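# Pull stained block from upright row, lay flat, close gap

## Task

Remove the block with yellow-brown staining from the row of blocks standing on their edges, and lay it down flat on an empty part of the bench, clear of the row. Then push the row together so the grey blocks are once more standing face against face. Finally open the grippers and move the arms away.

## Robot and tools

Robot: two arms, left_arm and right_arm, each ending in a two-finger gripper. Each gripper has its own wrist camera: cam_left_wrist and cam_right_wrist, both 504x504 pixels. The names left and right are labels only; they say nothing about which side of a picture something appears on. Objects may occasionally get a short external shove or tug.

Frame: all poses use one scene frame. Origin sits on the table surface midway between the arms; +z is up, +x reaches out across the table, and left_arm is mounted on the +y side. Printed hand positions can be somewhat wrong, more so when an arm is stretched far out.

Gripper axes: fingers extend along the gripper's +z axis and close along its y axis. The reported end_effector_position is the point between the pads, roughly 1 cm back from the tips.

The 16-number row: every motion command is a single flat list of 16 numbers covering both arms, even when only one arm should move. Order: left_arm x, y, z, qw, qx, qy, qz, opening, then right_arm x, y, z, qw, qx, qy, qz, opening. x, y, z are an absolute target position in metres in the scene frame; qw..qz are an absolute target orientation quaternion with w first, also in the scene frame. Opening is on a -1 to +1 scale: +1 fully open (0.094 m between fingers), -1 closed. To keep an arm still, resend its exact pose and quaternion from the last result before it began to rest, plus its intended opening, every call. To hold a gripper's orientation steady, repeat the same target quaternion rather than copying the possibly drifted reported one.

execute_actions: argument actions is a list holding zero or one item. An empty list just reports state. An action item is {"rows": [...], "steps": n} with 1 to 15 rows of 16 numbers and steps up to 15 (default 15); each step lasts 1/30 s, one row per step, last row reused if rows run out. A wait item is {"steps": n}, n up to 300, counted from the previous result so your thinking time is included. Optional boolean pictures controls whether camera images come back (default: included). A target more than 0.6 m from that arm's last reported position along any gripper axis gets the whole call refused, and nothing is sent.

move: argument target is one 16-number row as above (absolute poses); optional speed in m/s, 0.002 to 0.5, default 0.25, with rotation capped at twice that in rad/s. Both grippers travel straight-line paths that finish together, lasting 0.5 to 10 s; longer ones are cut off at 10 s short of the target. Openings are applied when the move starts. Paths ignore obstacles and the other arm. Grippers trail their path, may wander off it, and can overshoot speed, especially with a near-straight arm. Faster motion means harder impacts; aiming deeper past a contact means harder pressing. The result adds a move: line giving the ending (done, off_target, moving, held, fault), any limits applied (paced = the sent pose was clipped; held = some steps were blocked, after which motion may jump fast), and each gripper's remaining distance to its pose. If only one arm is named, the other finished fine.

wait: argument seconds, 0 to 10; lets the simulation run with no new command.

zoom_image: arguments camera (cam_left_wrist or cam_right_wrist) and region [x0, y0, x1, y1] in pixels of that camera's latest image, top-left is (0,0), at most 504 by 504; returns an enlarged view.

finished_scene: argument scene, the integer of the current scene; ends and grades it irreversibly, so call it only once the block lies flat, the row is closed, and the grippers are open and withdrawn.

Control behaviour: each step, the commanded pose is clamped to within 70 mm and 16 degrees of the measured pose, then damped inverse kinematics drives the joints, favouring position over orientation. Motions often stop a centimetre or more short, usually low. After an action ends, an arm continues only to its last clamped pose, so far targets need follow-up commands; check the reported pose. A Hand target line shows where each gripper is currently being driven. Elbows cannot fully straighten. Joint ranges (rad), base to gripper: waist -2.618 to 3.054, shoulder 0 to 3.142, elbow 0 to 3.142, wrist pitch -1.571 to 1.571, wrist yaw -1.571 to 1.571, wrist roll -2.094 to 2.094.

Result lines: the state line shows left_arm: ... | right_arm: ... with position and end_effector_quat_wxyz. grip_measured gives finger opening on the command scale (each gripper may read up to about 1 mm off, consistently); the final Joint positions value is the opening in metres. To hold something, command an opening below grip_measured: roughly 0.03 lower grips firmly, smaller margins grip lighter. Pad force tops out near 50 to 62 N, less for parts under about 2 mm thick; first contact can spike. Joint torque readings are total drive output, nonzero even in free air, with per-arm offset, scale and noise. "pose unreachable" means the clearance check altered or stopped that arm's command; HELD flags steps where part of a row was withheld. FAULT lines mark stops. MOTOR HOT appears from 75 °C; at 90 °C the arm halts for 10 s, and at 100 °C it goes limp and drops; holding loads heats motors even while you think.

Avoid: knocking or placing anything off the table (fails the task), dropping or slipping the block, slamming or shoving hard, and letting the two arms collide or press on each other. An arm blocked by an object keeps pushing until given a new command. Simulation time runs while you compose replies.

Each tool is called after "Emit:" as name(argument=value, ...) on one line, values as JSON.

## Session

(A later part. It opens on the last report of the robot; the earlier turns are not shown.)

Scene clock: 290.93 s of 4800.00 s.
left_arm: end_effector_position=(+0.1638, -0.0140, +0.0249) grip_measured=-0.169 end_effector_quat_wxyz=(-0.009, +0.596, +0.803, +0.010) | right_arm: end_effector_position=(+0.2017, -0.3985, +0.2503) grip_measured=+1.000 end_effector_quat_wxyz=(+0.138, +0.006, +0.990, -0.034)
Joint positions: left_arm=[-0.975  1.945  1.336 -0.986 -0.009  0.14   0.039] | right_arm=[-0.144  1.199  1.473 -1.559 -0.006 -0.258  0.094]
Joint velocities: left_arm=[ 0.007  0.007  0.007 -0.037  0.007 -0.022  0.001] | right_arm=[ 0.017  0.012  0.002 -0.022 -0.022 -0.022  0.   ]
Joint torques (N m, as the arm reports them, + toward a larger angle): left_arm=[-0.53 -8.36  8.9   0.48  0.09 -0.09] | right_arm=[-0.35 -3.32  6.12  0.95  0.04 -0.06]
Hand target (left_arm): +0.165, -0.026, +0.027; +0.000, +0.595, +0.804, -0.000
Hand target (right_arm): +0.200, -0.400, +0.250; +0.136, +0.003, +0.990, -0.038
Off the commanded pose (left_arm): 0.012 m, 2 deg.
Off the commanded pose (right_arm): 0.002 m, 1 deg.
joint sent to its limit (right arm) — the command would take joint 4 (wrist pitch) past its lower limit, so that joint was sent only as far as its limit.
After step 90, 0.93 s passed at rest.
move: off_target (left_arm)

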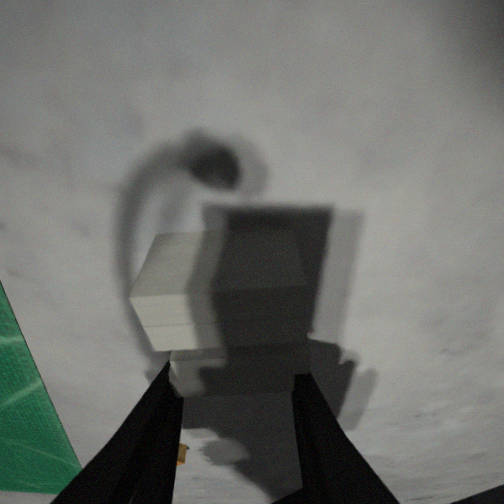

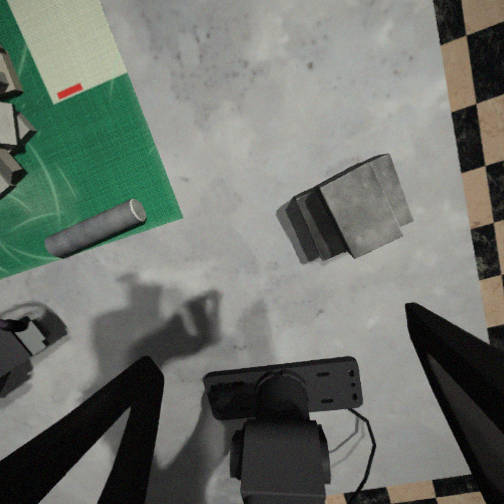

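Emit:
move(target=[0.167,-0.033,0.027,0,0.595,0.804,0,-0.2, 0.2,-0.4,0.25,0.133,0.003,0.99,-0.037,1], speed=0.015)

Emit:
move(target=[0.167,-0.033,0.027,0,0.595,0.804,0,0.2, 0.2,-0.4,0.25,0.133,0.003,0.99,-0.037,1], speed=0.015)

Emit:
move(target=[0.171,-0.046,0.021,0,0.595,0.804,0,0.2, 0.2,-0.4,0.25,0.133,0.003,0.99,-0.037,1], speed=0.02)

Emit:
move(target=[0.171,-0.046,0.021,0,0.595,0.804,0,-0.165, 0.2,-0.4,0.25,0.133,0.003,0.99,-0.037,1], speed=0.02)

Emit:
move(target=[0.171,-0.046,0.021,0,0.595,0.804,0,0.3, 0.2,-0.4,0.25,0.133,0.003,0.99,-0.037,1], speed=0.02)

Emit:
move(target=[0.165,-0.02,0.09,0,0.595,0.804,0,0.3, 0.2,-0.4,0.25,0.133,0.003,0.99,-0.037,1], speed=0.05)

Emit:
zoom_image(camera="cam_left_wrist", region=[140, 130, 340, 330])

Scene clock: 306.33 s of 4800.00 s.
left_arm: end_effector_position=(+0.1661, -0.0196, +0.0250) grip_measured=-0.169 end_effector_quat_wxyz=(-0.011, +0.595, +0.804, +0.011) | right_arm: end_effector_position=(+0.2017, -0.3985, +0.2503) grip_measured=+1.000 end_effector_quat_wxyz=(+0.138, +0.006, +0.990, -0.034)
Joint positions: left_arm=[-0.976  1.971  1.373 -1.002 -0.009  0.137  0.039] | right_arm=[-0.144  1.199  1.473 -1.559 -0.006 -0.258  0.094]
Joint velocities: left_arm=[-0.007 -0.027  0.007  0.022 -0.095  0.022  0.   ] | right_arm=[ 0.012  0.012 -0.002 -0.051 -0.022 -0.007  0.   ]
Joint torques (N m, as the arm reports them, + toward a larger angle): left_arm=[-0.67 -8.58  9.02  0.48  0.07 -0.08] | right_arm=[-0.38 -3.27  6.32  0.98  0.07 -0.08]
Hand target (left_arm): +0.167, -0.033, +0.027; +0.000, +0.595, +0.804, -0.000
Hand target (right_arm): +0.200, -0.400, +0.250; +0.136, +0.003, +0.990, -0.038
Off the commanded pose (left_arm): 0.014 m, 2 deg.
Off the commanded pose (right_arm): 0.002 m, 1 deg.
joint sent to its limit (right arm) — the command would take joint 4 (wrist pitch) past its lower limit, so that joint was sent only as far as its limit.
After step 90, 10.90 s passed at rest.
move: off_target (left_arm)

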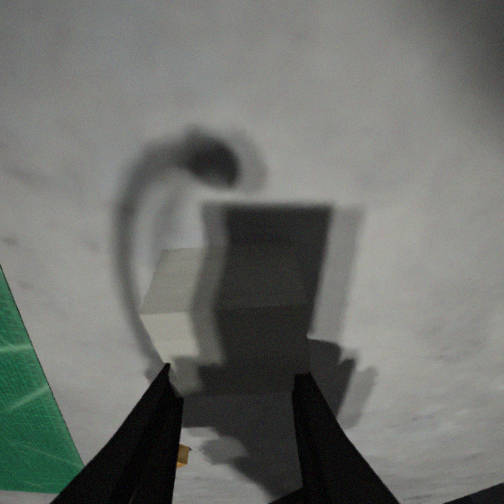

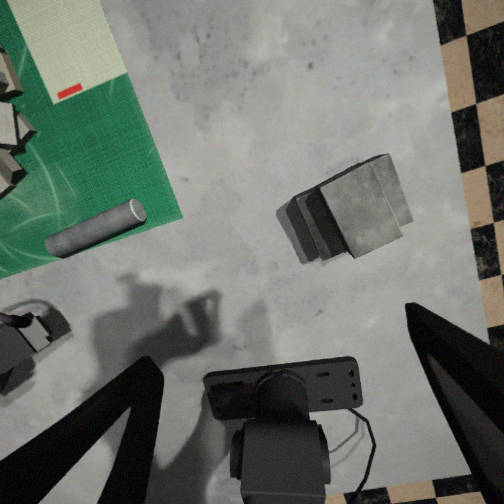

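Scene clock: 307.60 s of 4800.00 s.
left_arm: end_effector_position=(+0.1660, -0.0195, +0.0251) grip_measured=+0.199 end_effector_quat_wxyz=(-0.011, +0.595, +0.804, +0.011) | right_arm: end_effector_position=(+0.2017, -0.3985, +0.2503) grip_measured=+1.000 end_effector_quat_wxyz=(+0.138, +0.006, +0.990, -0.034)
Joint positions: left_arm=[-0.976  1.971  1.373 -1.003 -0.009  0.137  0.056] | right_arm=[-0.144  1.199  1.473 -1.559 -0.006 -0.258  0.094]
Joint velocities: left_arm=[-0.007 -0.007 -0.007  0.007  0.037 -0.037 -0.   ] | right_arm=[-0.007 -0.002 -0.022 -0.022  0.081  0.007  0.   ]
Joint torques (N m, as the arm reports them, + toward a larger angle): left_arm=[-0.72 -8.71  8.99  0.5   0.05 -0.07] | right_arm=[-0.44 -3.21  6.14  1.01  0.03 -0.1 ]
Hand target (left_arm): +0.167, -0.033, +0.027; -0.000, +0.595, +0.804, -0.000
Hand target (right_arm): +0.200, -0.400, +0.250; +0.136, +0.003, +0.990, -0.038
Off the commanded pose (left_arm): 0.014 m, 2 deg.
Off the commanded pose (right_arm): 0.002 m, 1 deg.
joint sent to its limit (right arm) — the command would take joint 4 (wrist pitch) past its lower limit, so that joint was sent only as far as its limit.
move: off_target (left_arm)

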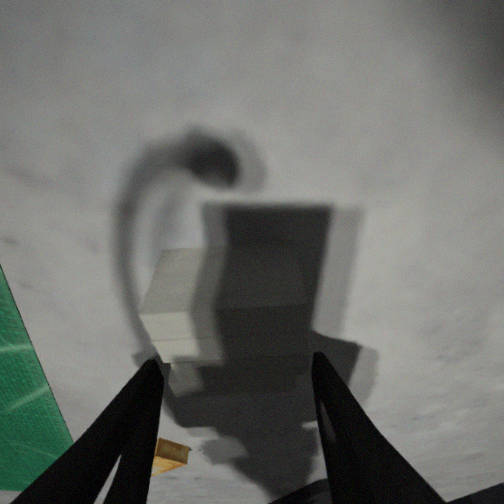

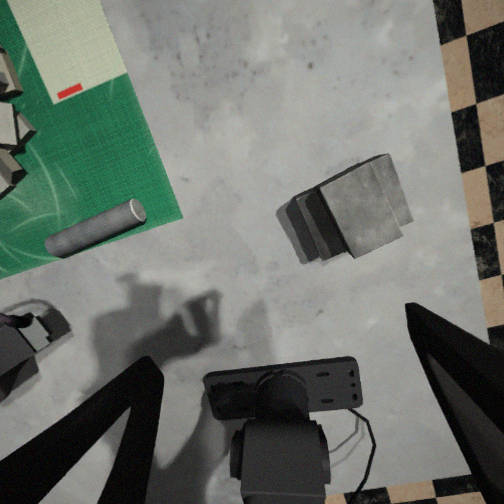

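Scene clock: 309.20 s of 4800.00 s.
left_arm: end_effector_position=(+0.1702, -0.0343, +0.0205) grip_measured=+0.199 end_effector_quat_wxyz=(-0.009, +0.596, +0.803, +0.010) | right_arm: end_effector_position=(+0.2017, -0.3985, +0.2503) grip_measured=+1.000 end_effector_quat_wxyz=(+0.138, +0.006, +0.990, -0.034)
Joint positions: left_arm=[-0.982  2.026  1.435 -1.004 -0.009  0.133  0.056] | right_arm=[-0.144  1.199  1.473 -1.559 -0.006 -0.258  0.094]
Joint velocities: left_arm=[ 0.002  0.022  0.012 -0.095 -0.007  0.007 -0.   ] | right_arm=[-0.002 -0.002  0.012  0.007  0.037 -0.037  0.   ]
Joint torques (N m, as the arm reports them, + toward a larger angle): left_arm=[-0.56 -9.17  8.66  0.49  0.07 -0.09] | right_arm=[-0.29 -3.3   6.21  0.98  0.02 -0.08]
Hand target (left_arm): +0.171, -0.046, +0.021; +0.000, +0.595, +0.804, -0.000
Hand target (right_arm): +0.200, -0.400, +0.250; +0.136, +0.003, +0.990, -0.038
Off the commanded pose (left_arm): 0.012 m, 2 deg.
Off the commanded pose (right_arm): 0.002 m, 1 deg.
joint sent to its limit (right arm) — the command would take joint 4 (wrist pitch) past its lower limit, so that joint was sent only as far as its limit.
move: off_target (left_arm)

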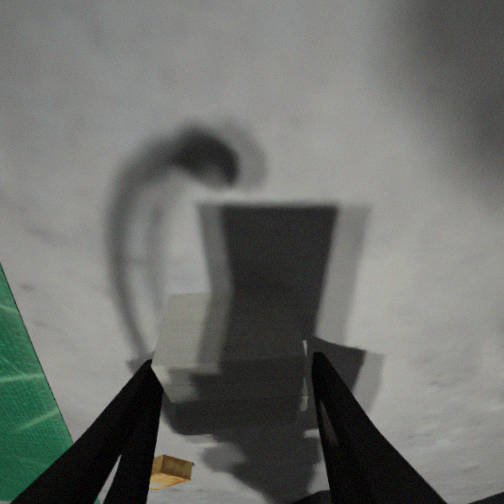

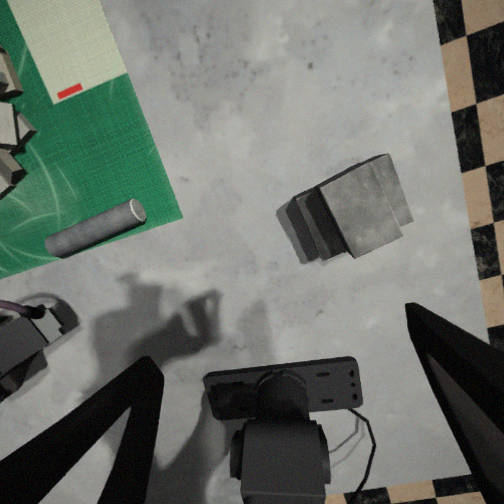

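Scene clock: 310.07 s of 4800.00 s.
left_arm: end_effector_position=(+0.1701, -0.0344, +0.0205) grip_measured=-0.148 end_effector_quat_wxyz=(-0.009, +0.596, +0.803, +0.009) | right_arm: end_effector_position=(+0.2017, -0.3985, +0.2503) grip_measured=+1.000 end_effector_quat_wxyz=(+0.138, +0.006, +0.990, -0.034)
Joint positions: left_arm=[-0.982  2.026  1.435 -1.004 -0.008  0.133  0.04 ] | right_arm=[-0.144  1.199  1.473 -1.559 -0.006 -0.258  0.094]
Joint velocities: left_arm=[ 0.017 -0.002  0.017 -0.007  0.007 -0.051  0.001] | right_arm=[-0.002  0.007 -0.007 -0.037  0.051  0.037  0.   ]
Joint torques (N m, as the arm reports them, + toward a larger angle): left_arm=[-0.48 -9.19  8.67  0.5   0.07 -0.11] | right_arm=[-0.34 -3.24  6.16  0.99  0.05 -0.1 ]
Hand target (left_arm): +0.171, -0.046, +0.021; +0.000, +0.595, +0.804, -0.000
Hand target (right_arm): +0.200, -0.400, +0.250; +0.136, +0.003, +0.990, -0.038
Off the commanded pose (left_arm): 0.012 m, 1 deg.
Off the commanded pose (right_arm): 0.002 m, 1 deg.
joint sent to its limit (right arm) — the command would take joint 4 (wrist pitch) past its lower limit, so that joint was sent only as far as its limit.
move: off_target (left_arm)

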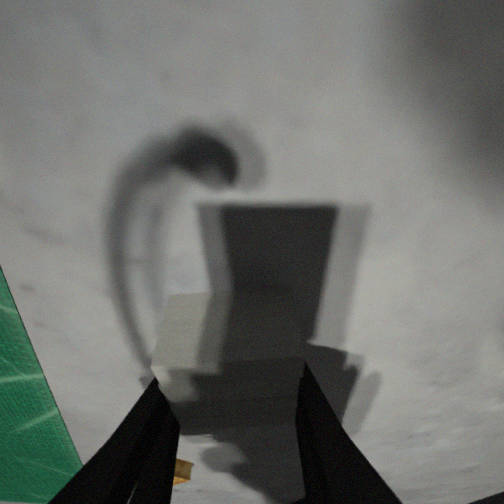

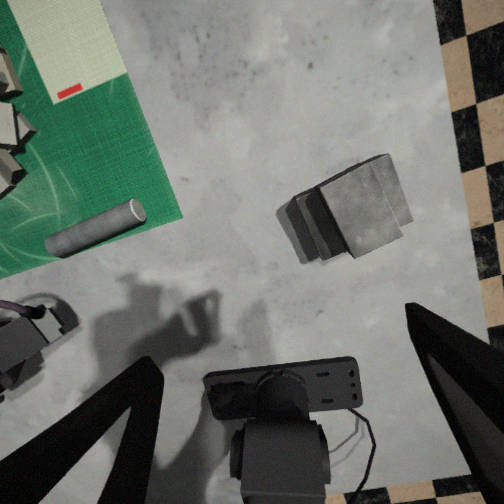

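Scene clock: 310.93 s of 4800.00 s.
left_arm: end_effector_position=(+0.1701, -0.0344, +0.0205) grip_measured=+0.299 end_effector_quat_wxyz=(-0.009, +0.596, +0.803, +0.009) | right_arm: end_effector_position=(+0.2017, -0.3985, +0.2503) grip_measured=+1.000 end_effector_quat_wxyz=(+0.138, +0.006, +0.990, -0.034)
Joint positions: left_arm=[-0.982  2.026  1.435 -1.004 -0.008  0.133  0.061] | right_arm=[-0.144  1.199  1.473 -1.559 -0.006 -0.258  0.094]
Joint velocities: left_arm=[-0.002 -0.007  0.002 -0.081 -0.066 -0.051 -0.   ] | right_arm=[ 0.002 -0.007  0.007 -0.007  0.007 -0.037  0.   ]
Joint torques (N m, as the arm reports them, + toward a larger angle): left_arm=[-0.42 -9.06  8.61  0.5   0.05 -0.11] | right_arm=[-0.34 -3.25  6.13  0.98  0.03 -0.04]
Hand target (left_arm): +0.171, -0.046, +0.021; +0.000, +0.595, +0.804, -0.000
Hand target (right_arm): +0.200, -0.400, +0.250; +0.136, +0.003, +0.990, -0.038
Off the commanded pose (left_arm): 0.012 m, 1 deg.
Off the commanded pose (right_arm): 0.002 m, 1 deg.
joint sent to its limit (right arm) — the command would take joint 4 (wrist pitch) past its lower limit, so that joint was sent only as far as its limit.
move: off_target (left_arm)

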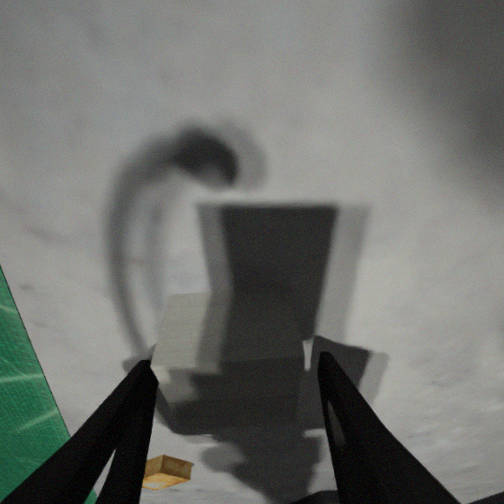

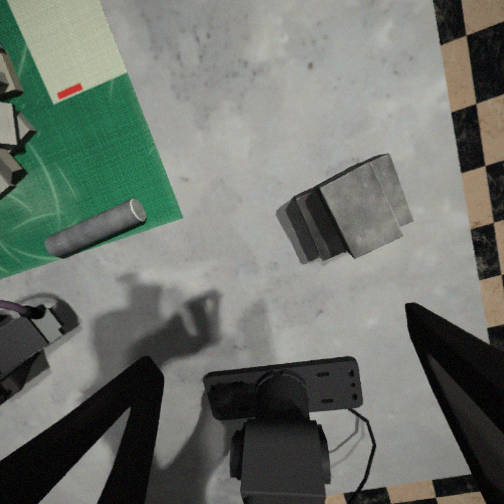

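Scene clock: 312.77 s of 4800.00 s.
left_arm: end_effector_position=(+0.1617, -0.0162, +0.0747) grip_measured=+0.299 end_effector_quat_wxyz=(-0.016, +0.596, +0.803, +0.013) | right_arm: end_effector_position=(+0.2017, -0.3985, +0.2503) grip_measured=+1.000 end_effector_quat_wxyz=(+0.138, +0.006, +0.990, -0.034)
Joint positions: left_arm=[-0.982  1.913  1.495 -1.194 -0.008  0.133  0.061] | right_arm=[-0.144  1.199  1.473 -1.559 -0.006 -0.258  0.094]
Joint velocities: left_arm=[-0.012 -0.002  0.012 -0.037 -0.037 -0.051 -0.   ] | right_arm=[ 0.007 -0.002 -0.007  0.037  0.051  0.022  0.   ]
Joint torques (N m, as the arm reports them, + toward a larger angle): left_arm=[  0.72 -11.71   8.8    0.23   0.05   0.08] | right_arm=[-0.28 -3.14  6.27  0.98  0.05 -0.1 ]
Hand target (left_arm): +0.165, -0.020, +0.090; +0.000, +0.595, +0.804, +0.000
Hand target (right_arm): +0.200, -0.400, +0.250; +0.136, +0.003, +0.990, -0.038
Off the commanded pose (left_arm): 0.016 m, 2 deg.
Off the commanded pose (right_arm): 0.002 m, 1 deg.
joint sent to its limit (right arm) — the command would take joint 4 (wrist pitch) past its lower limit, so that joint was sent only as far as its limit.
move: off_target (left_arm)

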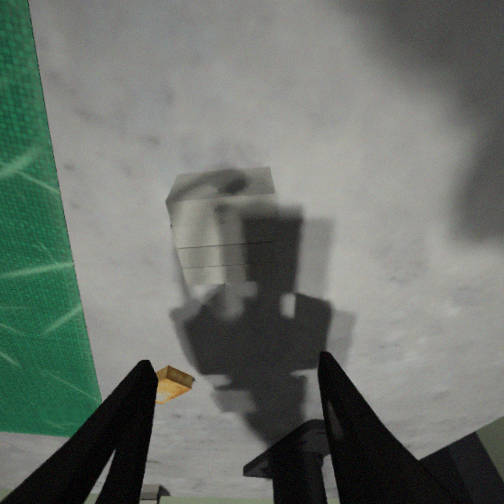

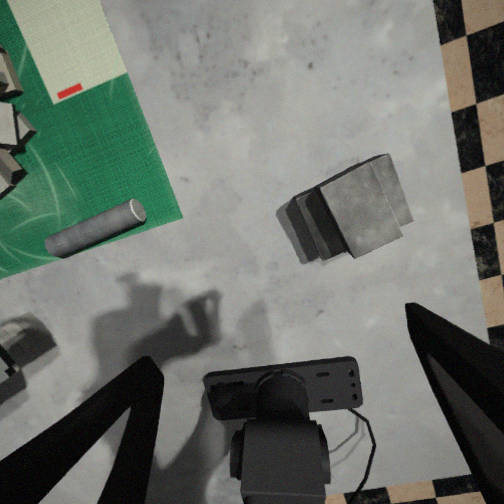

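Region (140, 130, 340, 330) of cam_left_wrist's 504x504 image, scaled by 2.520, with more detail than that image has.

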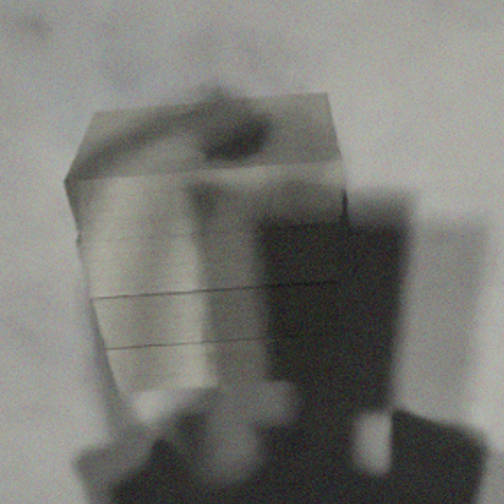

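Emit:
move(target=[0.173,-0.046,0.07,0,-0.148,0.989,0,0.5, 0.2,-0.4,0.25,0.133,0.003,0.99,-0.037,1], speed=0.3)

Emit:
move(target=[0.173,-0.046,0.02,0,-0.148,0.989,0,0.5, 0.2,-0.4,0.25,0.133,0.003,0.99,-0.037,1], speed=0.04)

Scene clock: 321.43 s of 4800.00 s.
left_arm: end_effector_position=(+0.1679, -0.0377, +0.0697) grip_measured=+0.499 end_effector_quat_wxyz=(-0.008, -0.143, +0.990, +0.008) | right_arm: end_effector_position=(+0.2017, -0.3985, +0.2503) grip_measured=+1.000 end_effector_quat_wxyz=(+0.138, +0.006, +0.990, -0.034)
Joint positions: left_arm=[-0.982  1.981  1.572 -1.181  0.011 -1.43   0.07 ] | right_arm=[-0.144  1.199  1.473 -1.559 -0.006 -0.258  0.094]
Joint velocities: left_arm=[-0.002 -0.012  0.007 -0.022  0.066 -0.007  0.001] | right_arm=[-0.002  0.007 -0.007  0.037  0.007  0.022  0.   ]
Joint torques (N m, as the arm reports them, + toward a larger angle): left_arm=[-0.07 -8.81  8.71  0.46 -0.13 -0.12] | right_arm=[-0.3  -3.23  6.19  0.97  0.05 -0.08]
Hand target (left_arm): +0.173, -0.046, +0.070; -0.000, -0.148, +0.989, -0.000
Hand target (right_arm): +0.200, -0.400, +0.250; +0.136, +0.003, +0.990, -0.038
Off the commanded pose (left_arm): 0.010 m, 1 deg.
Off the commanded pose (right_arm): 0.002 m, 1 deg.
joint sent to its limit (right arm) — the command would take joint 4 (wrist pitch) past its lower limit, so that joint was sent only as far as its limit.
After step 90, 2.43 s passed at rest.
move: done

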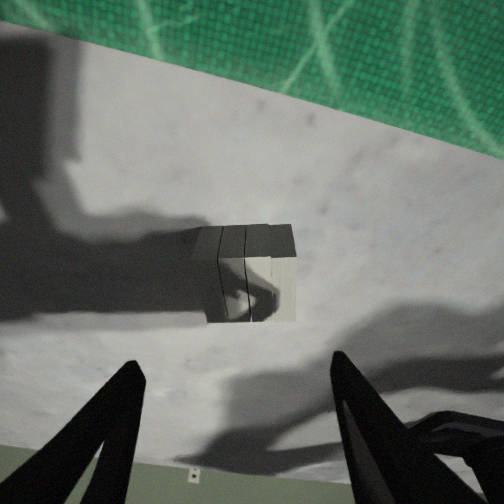

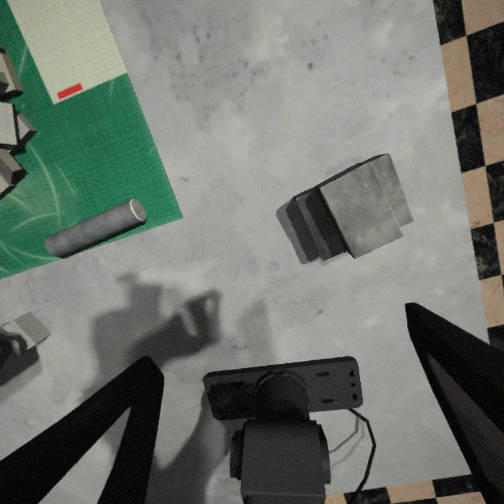

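Scene clock: 323.10 s of 4800.00 s.
left_arm: end_effector_position=(+0.1716, -0.0472, +0.0276) grip_measured=+0.499 end_effector_quat_wxyz=(-0.005, -0.144, +0.990, -0.006) | right_arm: end_effector_position=(+0.2017, -0.3985, +0.2503) grip_measured=+1.000 end_effector_quat_wxyz=(+0.138, +0.006, +0.990, -0.034)
Joint positions: left_arm=[-0.982  2.031  1.472 -1.002  0.014 -1.433  0.07 ] | right_arm=[-0.144  1.199  1.473 -1.559 -0.006 -0.258  0.094]
Joint velocities: left_arm=[-0.012 -0.007  0.007  0.037  0.007  0.007 -0.   ] | right_arm=[-0.007  0.027  0.007  0.022 -0.051  0.066  0.   ]
Joint torques (N m, as the arm reports them, + toward a larger angle): left_arm=[-0.05 -9.47  5.68  0.57 -0.16 -0.08] | right_arm=[-0.42 -3.24  6.19  0.97  0.03 -0.11]
Hand target (left_arm): +0.173, -0.046, +0.020; -0.000, -0.148, +0.989, -0.000
Hand target (right_arm): +0.200, -0.400, +0.250; +0.136, +0.003, +0.990, -0.038
Off the commanded pose (left_arm): 0.008 m, 1 deg.
Off the commanded pose (right_arm): 0.002 m, 1 deg.
joint sent to its limit (right arm) — the command would take joint 4 (wrist pitch) past its lower limit, so that joint was sent only as far as its limit.
move: done

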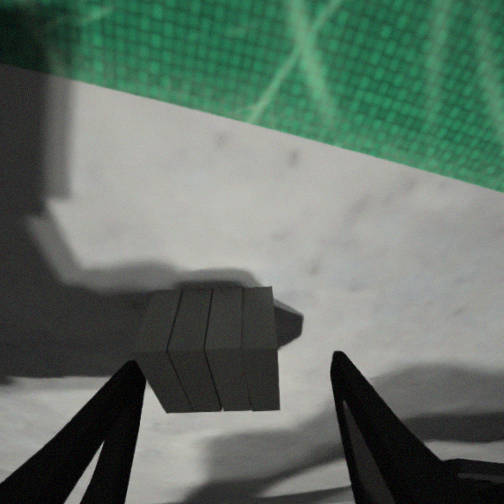

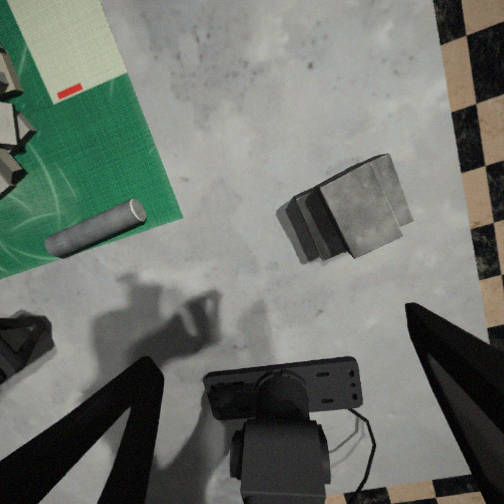

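Emit:
move(target=[0.174,-0.041,0.018,0,-0.148,0.989,0,0.5, 0.2,-0.4,0.25,0.133,0.003,0.99,-0.037,1], speed=0.02)

Scene clock: 328.27 s of 4800.00 s.
left_arm: end_effector_position=(+0.1694, -0.0431, +0.0218) grip_measured=+0.499 end_effector_quat_wxyz=(-0.008, -0.144, +0.990, -0.002) | right_arm: end_effector_position=(+0.2017, -0.3985, +0.2503) grip_measured=+1.000 end_effector_quat_wxyz=(+0.138, +0.006, +0.990, -0.034)
Joint positions: left_arm=[-0.982  2.031  1.448 -0.989  0.016 -1.433  0.07 ] | right_arm=[-0.144  1.199  1.473 -1.559 -0.006 -0.258  0.094]
Joint velocities: left_arm=[ 0.007  0.002  0.012  0.022 -0.095  0.022  0.001] | right_arm=[-0.002  0.017 -0.002  0.007 -0.022 -0.037  0.   ]
Joint torques (N m, as the arm reports them, + toward a larger angle): left_arm=[  0.48 -10.23   5.46   0.5   -0.16   0.  ] | right_arm=[-0.39 -3.19  6.23  0.99  0.01 -0.09]
Hand target (left_arm): +0.174, -0.041, +0.018; -0.000, -0.148, +0.989, +0.000
Hand target (right_arm): +0.200, -0.400, +0.250; +0.136, +0.003, +0.990, -0.038
Off the commanded pose (left_arm): 0.006 m, 1 deg.
Off the commanded pose (right_arm): 0.002 m, 1 deg.
joint sent to its limit (right arm) — the command would take joint 4 (wrist pitch) past its lower limit, so that joint was sent only as far as its limit.
After step 90, 1.37 s passed at rest.
move: done

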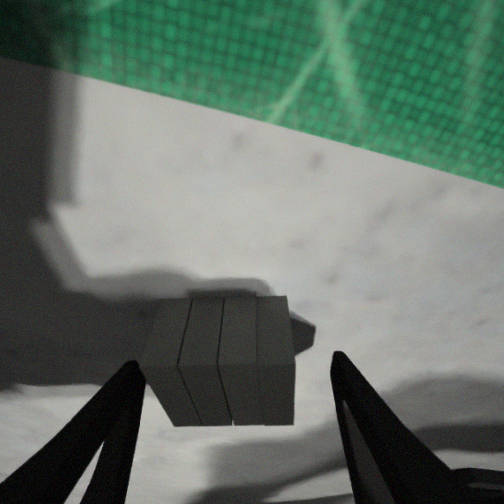

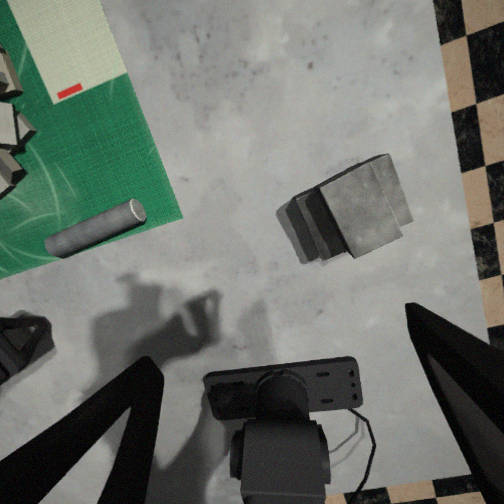

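Emit:
move(target=[0.176,-0.038,0.018,0,-0.148,0.989,0,0.0, 0.2,-0.4,0.25,0.133,0.003,0.99,-0.037,1], speed=0.02)

Emit:
move(target=[0.176,-0.038,0.018,0,-0.148,0.989,0,-0.18, 0.2,-0.4,0.25,0.133,0.003,0.99,-0.037,1], speed=0.02)

Scene clock: 336.97 s of 4800.00 s.
left_arm: end_effector_position=(+0.1711, -0.0400, +0.0197) grip_measured=+0.001 end_effector_quat_wxyz=(-0.009, -0.148, +0.989, +0.001) | right_arm: end_effector_position=(+0.2017, -0.3985, +0.2503) grip_measured=+1.000 end_effector_quat_wxyz=(+0.138, +0.006, +0.990, -0.034)
Joint positions: left_arm=[-0.974  2.031  1.439 -0.985  0.017 -1.433  0.047] | right_arm=[-0.144  1.199  1.473 -1.559 -0.006 -0.258  0.094]
Joint velocities: left_arm=[ 0.007  0.002 -0.002 -0.007 -0.007  0.037 -0.001] | right_arm=[ 0.007 -0.007 -0.007 -0.022  0.007 -0.007  0.   ]
Joint torques (N m, as the arm reports them, + toward a larger angle): left_arm=[  0.54 -10.64   5.49   0.5   -0.15   0.12] | right_arm=[-0.42 -3.21  6.24  1.03  0.05 -0.05]
Hand target (left_arm): +0.176, -0.038, +0.018; -0.000, -0.148, +0.989, +0.000
Hand target (right_arm): +0.200, -0.400, +0.250; +0.136, +0.003, +0.990, -0.038
Off the commanded pose (left_arm): 0.006 m, 1 deg.
Off the commanded pose (right_arm): 0.002 m, 1 deg.
joint sent to its limit (right arm) — the command would take joint 4 (wrist pitch) past its lower limit, so that joint was sent only as far as its limit.
After step 90, 4.97 s passed at rest.
move: done

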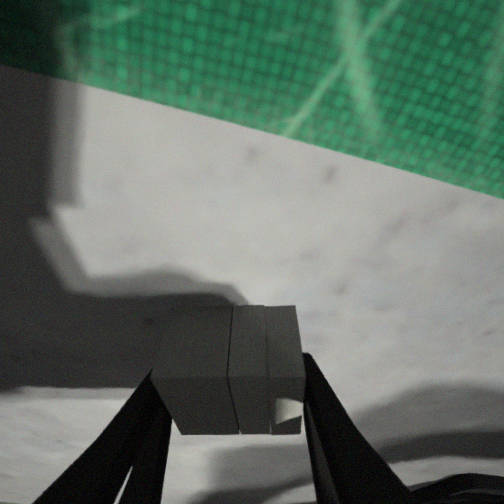

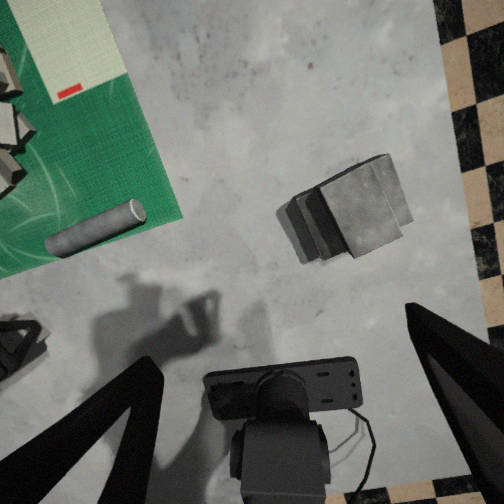

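Scene clock: 337.67 s of 4800.00 s.
left_arm: end_effector_position=(+0.1711, -0.0402, +0.0197) grip_measured=-0.109 end_effector_quat_wxyz=(-0.009, -0.148, +0.989, +0.000) | right_arm: end_effector_position=(+0.2017, -0.3985, +0.2503) grip_measured=+1.000 end_effector_quat_wxyz=(+0.138, +0.006, +0.990, -0.034)
Joint positions: left_arm=[-0.974  2.031  1.439 -0.984  0.017 -1.433  0.042] | right_arm=[-0.144  1.199  1.473 -1.559 -0.006 -0.258  0.094]
Joint velocities: left_arm=[ 0.017  0.002  0.022  0.037  0.007 -0.007 -0.   ] | right_arm=[-0.027 -0.007  0.007 -0.051  0.022  0.066  0.   ]
Joint torques (N m, as the arm reports them, + toward a larger angle): left_arm=[  0.52 -10.72   5.43   0.53  -0.19   0.09] | right_arm=[-0.37 -3.19  6.22  0.95  0.04 -0.09]
Hand target (left_arm): +0.176, -0.038, +0.018; -0.000, -0.148, +0.989, +0.000
Hand target (right_arm): +0.200, -0.400, +0.250; +0.136, +0.003, +0.990, -0.038
Off the commanded pose (left_arm): 0.006 m, 1 deg.
Off the commanded pose (right_arm): 0.002 m, 1 deg.
joint sent to its limit (right arm) — the command would take joint 4 (wrist pitch) past its lower limit, so that joint was sent only as far as its limit.
move: done

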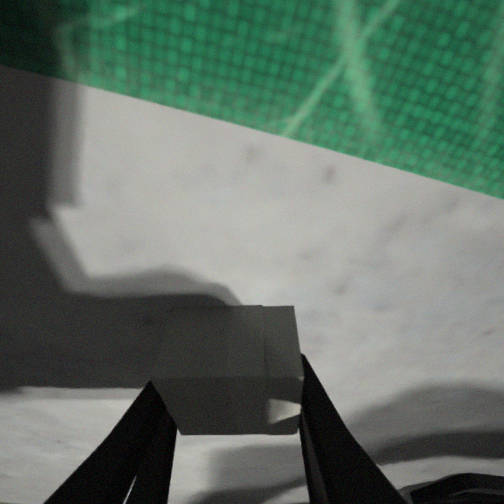

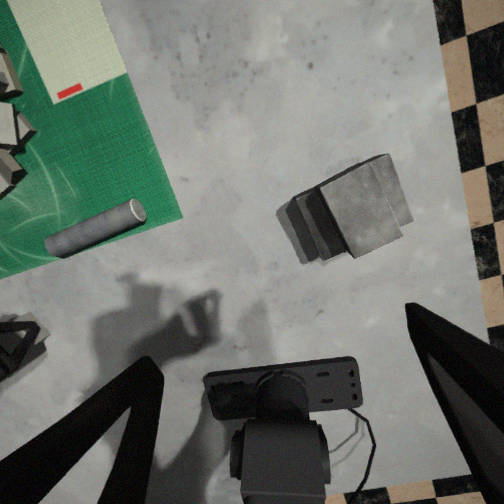

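Emit:
move(target=[0.176,-0.038,0.018,0,-0.148,0.989,0,0.6, 0.2,-0.4,0.25,0.133,0.003,0.99,-0.037,1], speed=0.02)

Emit:
move(target=[0.174,-0.044,0.08,0,-0.148,0.989,0,0.6, 0.2,-0.4,0.25,0.133,0.003,0.99,-0.037,1], speed=0.06)

Emit:
move(target=[0.17,0.05,0.19,0,-0.148,0.989,0,0.6, 0.2,-0.4,0.25,0.133,0.003,0.99,-0.037,1])

Scene clock: 348.40 s of 4800.00 s.
left_arm: end_effector_position=(+0.1711, -0.0404, +0.0197) grip_measured=+0.599 end_effector_quat_wxyz=(-0.009, -0.148, +0.989, +0.000) | right_arm: end_effector_position=(+0.2017, -0.3985, +0.2503) grip_measured=+1.000 end_effector_quat_wxyz=(+0.138, +0.006, +0.990, -0.034)
Joint positions: left_arm=[-0.974  2.031  1.439 -0.984  0.018 -1.433  0.075] | right_arm=[-0.144  1.199  1.473 -1.559 -0.006 -0.258  0.094]
Joint velocities: left_arm=[-0.012  0.007 -0.012 -0.022  0.007 -0.037  0.001] | right_arm=[-0.007  0.002 -0.022  0.037  0.007 -0.022  0.   ]
Joint torques (N m, as the arm reports them, + toward a larger angle): left_arm=[  0.53 -10.69   5.5    0.55  -0.21   0.08] | right_arm=[-0.21 -3.28  6.08  0.96  0.02 -0.11]
Hand target (left_arm): +0.176, -0.038, +0.018; +0.000, -0.148, +0.989, +0.000
Hand target (right_arm): +0.200, -0.400, +0.250; +0.136, +0.003, +0.990, -0.038
Off the commanded pose (left_arm): 0.006 m, 1 deg.
Off the commanded pose (right_arm): 0.002 m, 1 deg.
joint sent to its limit (right arm) — the command would take joint 4 (wrist pitch) past its lower limit, so that joint was sent only as far as its limit.
After step 90, 7.03 s passed at rest.
move: done

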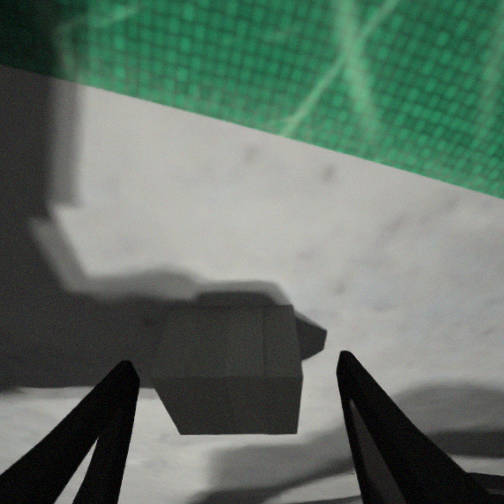

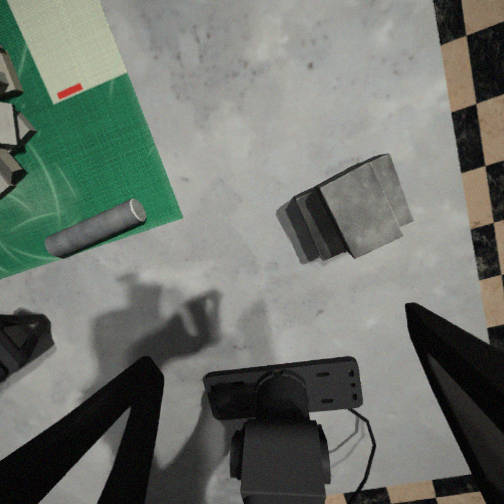

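Scene clock: 349.90 s of 4800.00 s.
left_arm: end_effector_position=(+0.1722, -0.0429, +0.0658) grip_measured=+0.599 end_effector_quat_wxyz=(-0.012, -0.148, +0.989, +0.009) | right_arm: end_effector_position=(+0.2017, -0.3985, +0.2503) grip_measured=+1.000 end_effector_quat_wxyz=(+0.138, +0.006, +0.990, -0.034)
Joint positions: left_arm=[-0.974  2.013  1.601 -1.183  0.018 -1.433  0.075] | right_arm=[-0.144  1.199  1.473 -1.559 -0.006 -0.258  0.094]
Joint velocities: left_arm=[-0.012 -0.002  0.002  0.022 -0.066 -0.022 -0.001] | right_arm=[-0.022 -0.002 -0.012  0.037 -0.022  0.051  0.   ]
Joint torques (N m, as the arm reports them, + toward a larger angle): left_arm=[ -0.39 -12.37   8.57   0.2   -0.19  -0.05] | right_arm=[-0.4  -3.15  6.13  0.99  0.07 -0.09]
Hand target (left_arm): +0.174, -0.044, +0.080; -0.000, -0.148, +0.989, -0.001
Hand target (right_arm): +0.200, -0.400, +0.250; +0.136, +0.003, +0.990, -0.038
Off the commanded pose (left_arm): 0.014 m, 2 deg.
Off the commanded pose (right_arm): 0.002 m, 1 deg.
joint sent to its limit (right arm) — the command would take joint 4 (wrist pitch) past its lower limit, so that joint was sent only as far as its limit.
move: off_target (left_arm)

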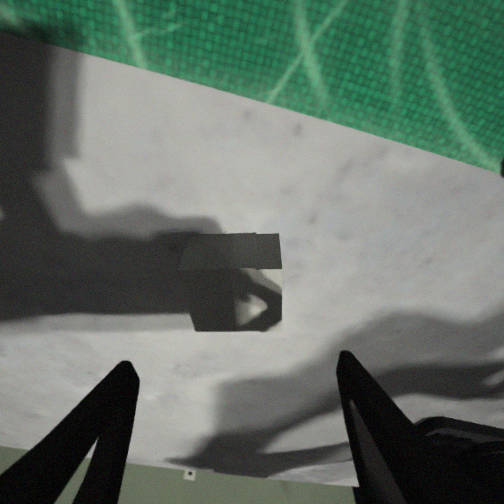

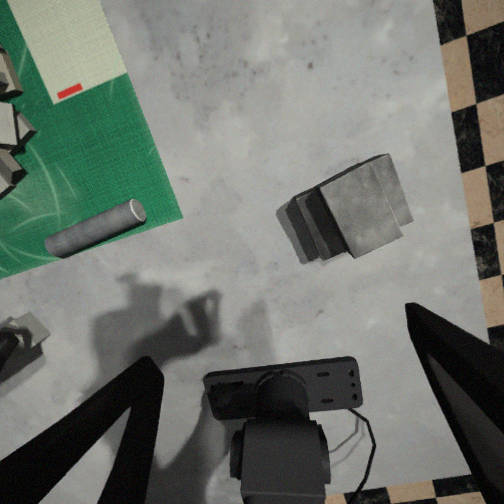

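Scene clock: 351.13 s of 4800.00 s.
left_arm: end_effector_position=(+0.1687, +0.0452, +0.1811) grip_measured=+0.599 end_effector_quat_wxyz=(-0.009, -0.151, +0.988, +0.002) | right_arm: end_effector_position=(+0.2017, -0.3985, +0.2503) grip_measured=+1.000 end_effector_quat_wxyz=(+0.138, +0.006, +0.990, -0.034)
Joint positions: left_arm=[-0.861  1.688  1.642 -1.535  0.014 -1.326  0.075] | right_arm=[-0.144  1.199  1.473 -1.559 -0.006 -0.258  0.094]
Joint velocities: left_arm=[ 0.022 -0.012 -0.012 -0.022 -0.037  0.022 -0.001] | right_arm=[ 0.007 -0.007  0.002 -0.022  0.022 -0.051  0.   ]
Joint torques (N m, as the arm reports them, + toward a larger angle): left_arm=[ 0.41 -8.37  8.15  0.28 -0.17  0.16] | right_arm=[-0.44 -3.27  6.07  0.98  0.05 -0.1 ]
Hand target (left_arm): +0.171, +0.050, +0.190; +0.001, -0.148, +0.989, -0.002
Hand target (right_arm): +0.200, -0.400, +0.250; +0.136, +0.003, +0.990, -0.038
Off the commanded pose (left_arm): 0.010 m, 1 deg.
Off the commanded pose (right_arm): 0.002 m, 1 deg.
joint sent to its limit (left arm) — the command would take joint 4 (wrist pitch) past its lower limit, so that joint was sent only as far as its limit.
joint sent to its limit (right arm) — the command would take joint 4 (wrist pitch) past its lower limit, so that joint was sent only as far as its limit.
move: done

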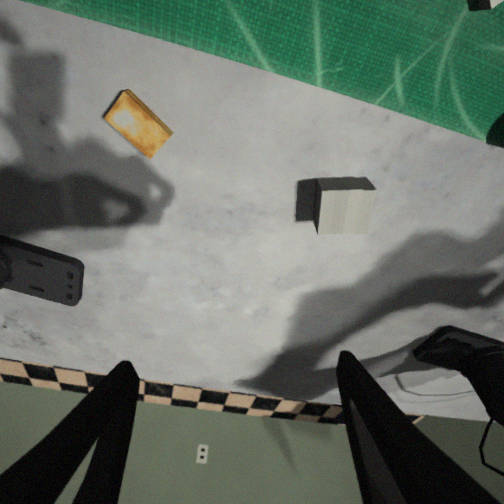

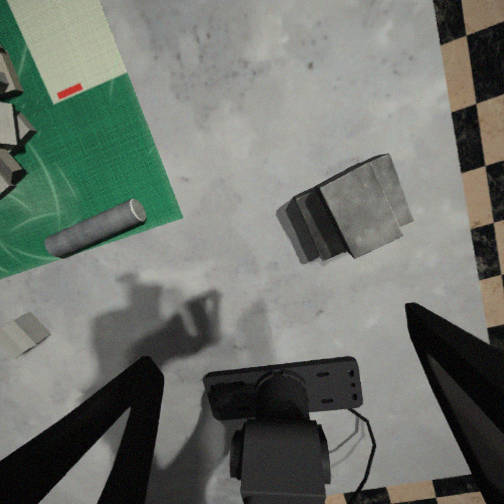

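Emit:
finished_scene(scene=1)

The scene is finished: the task was done.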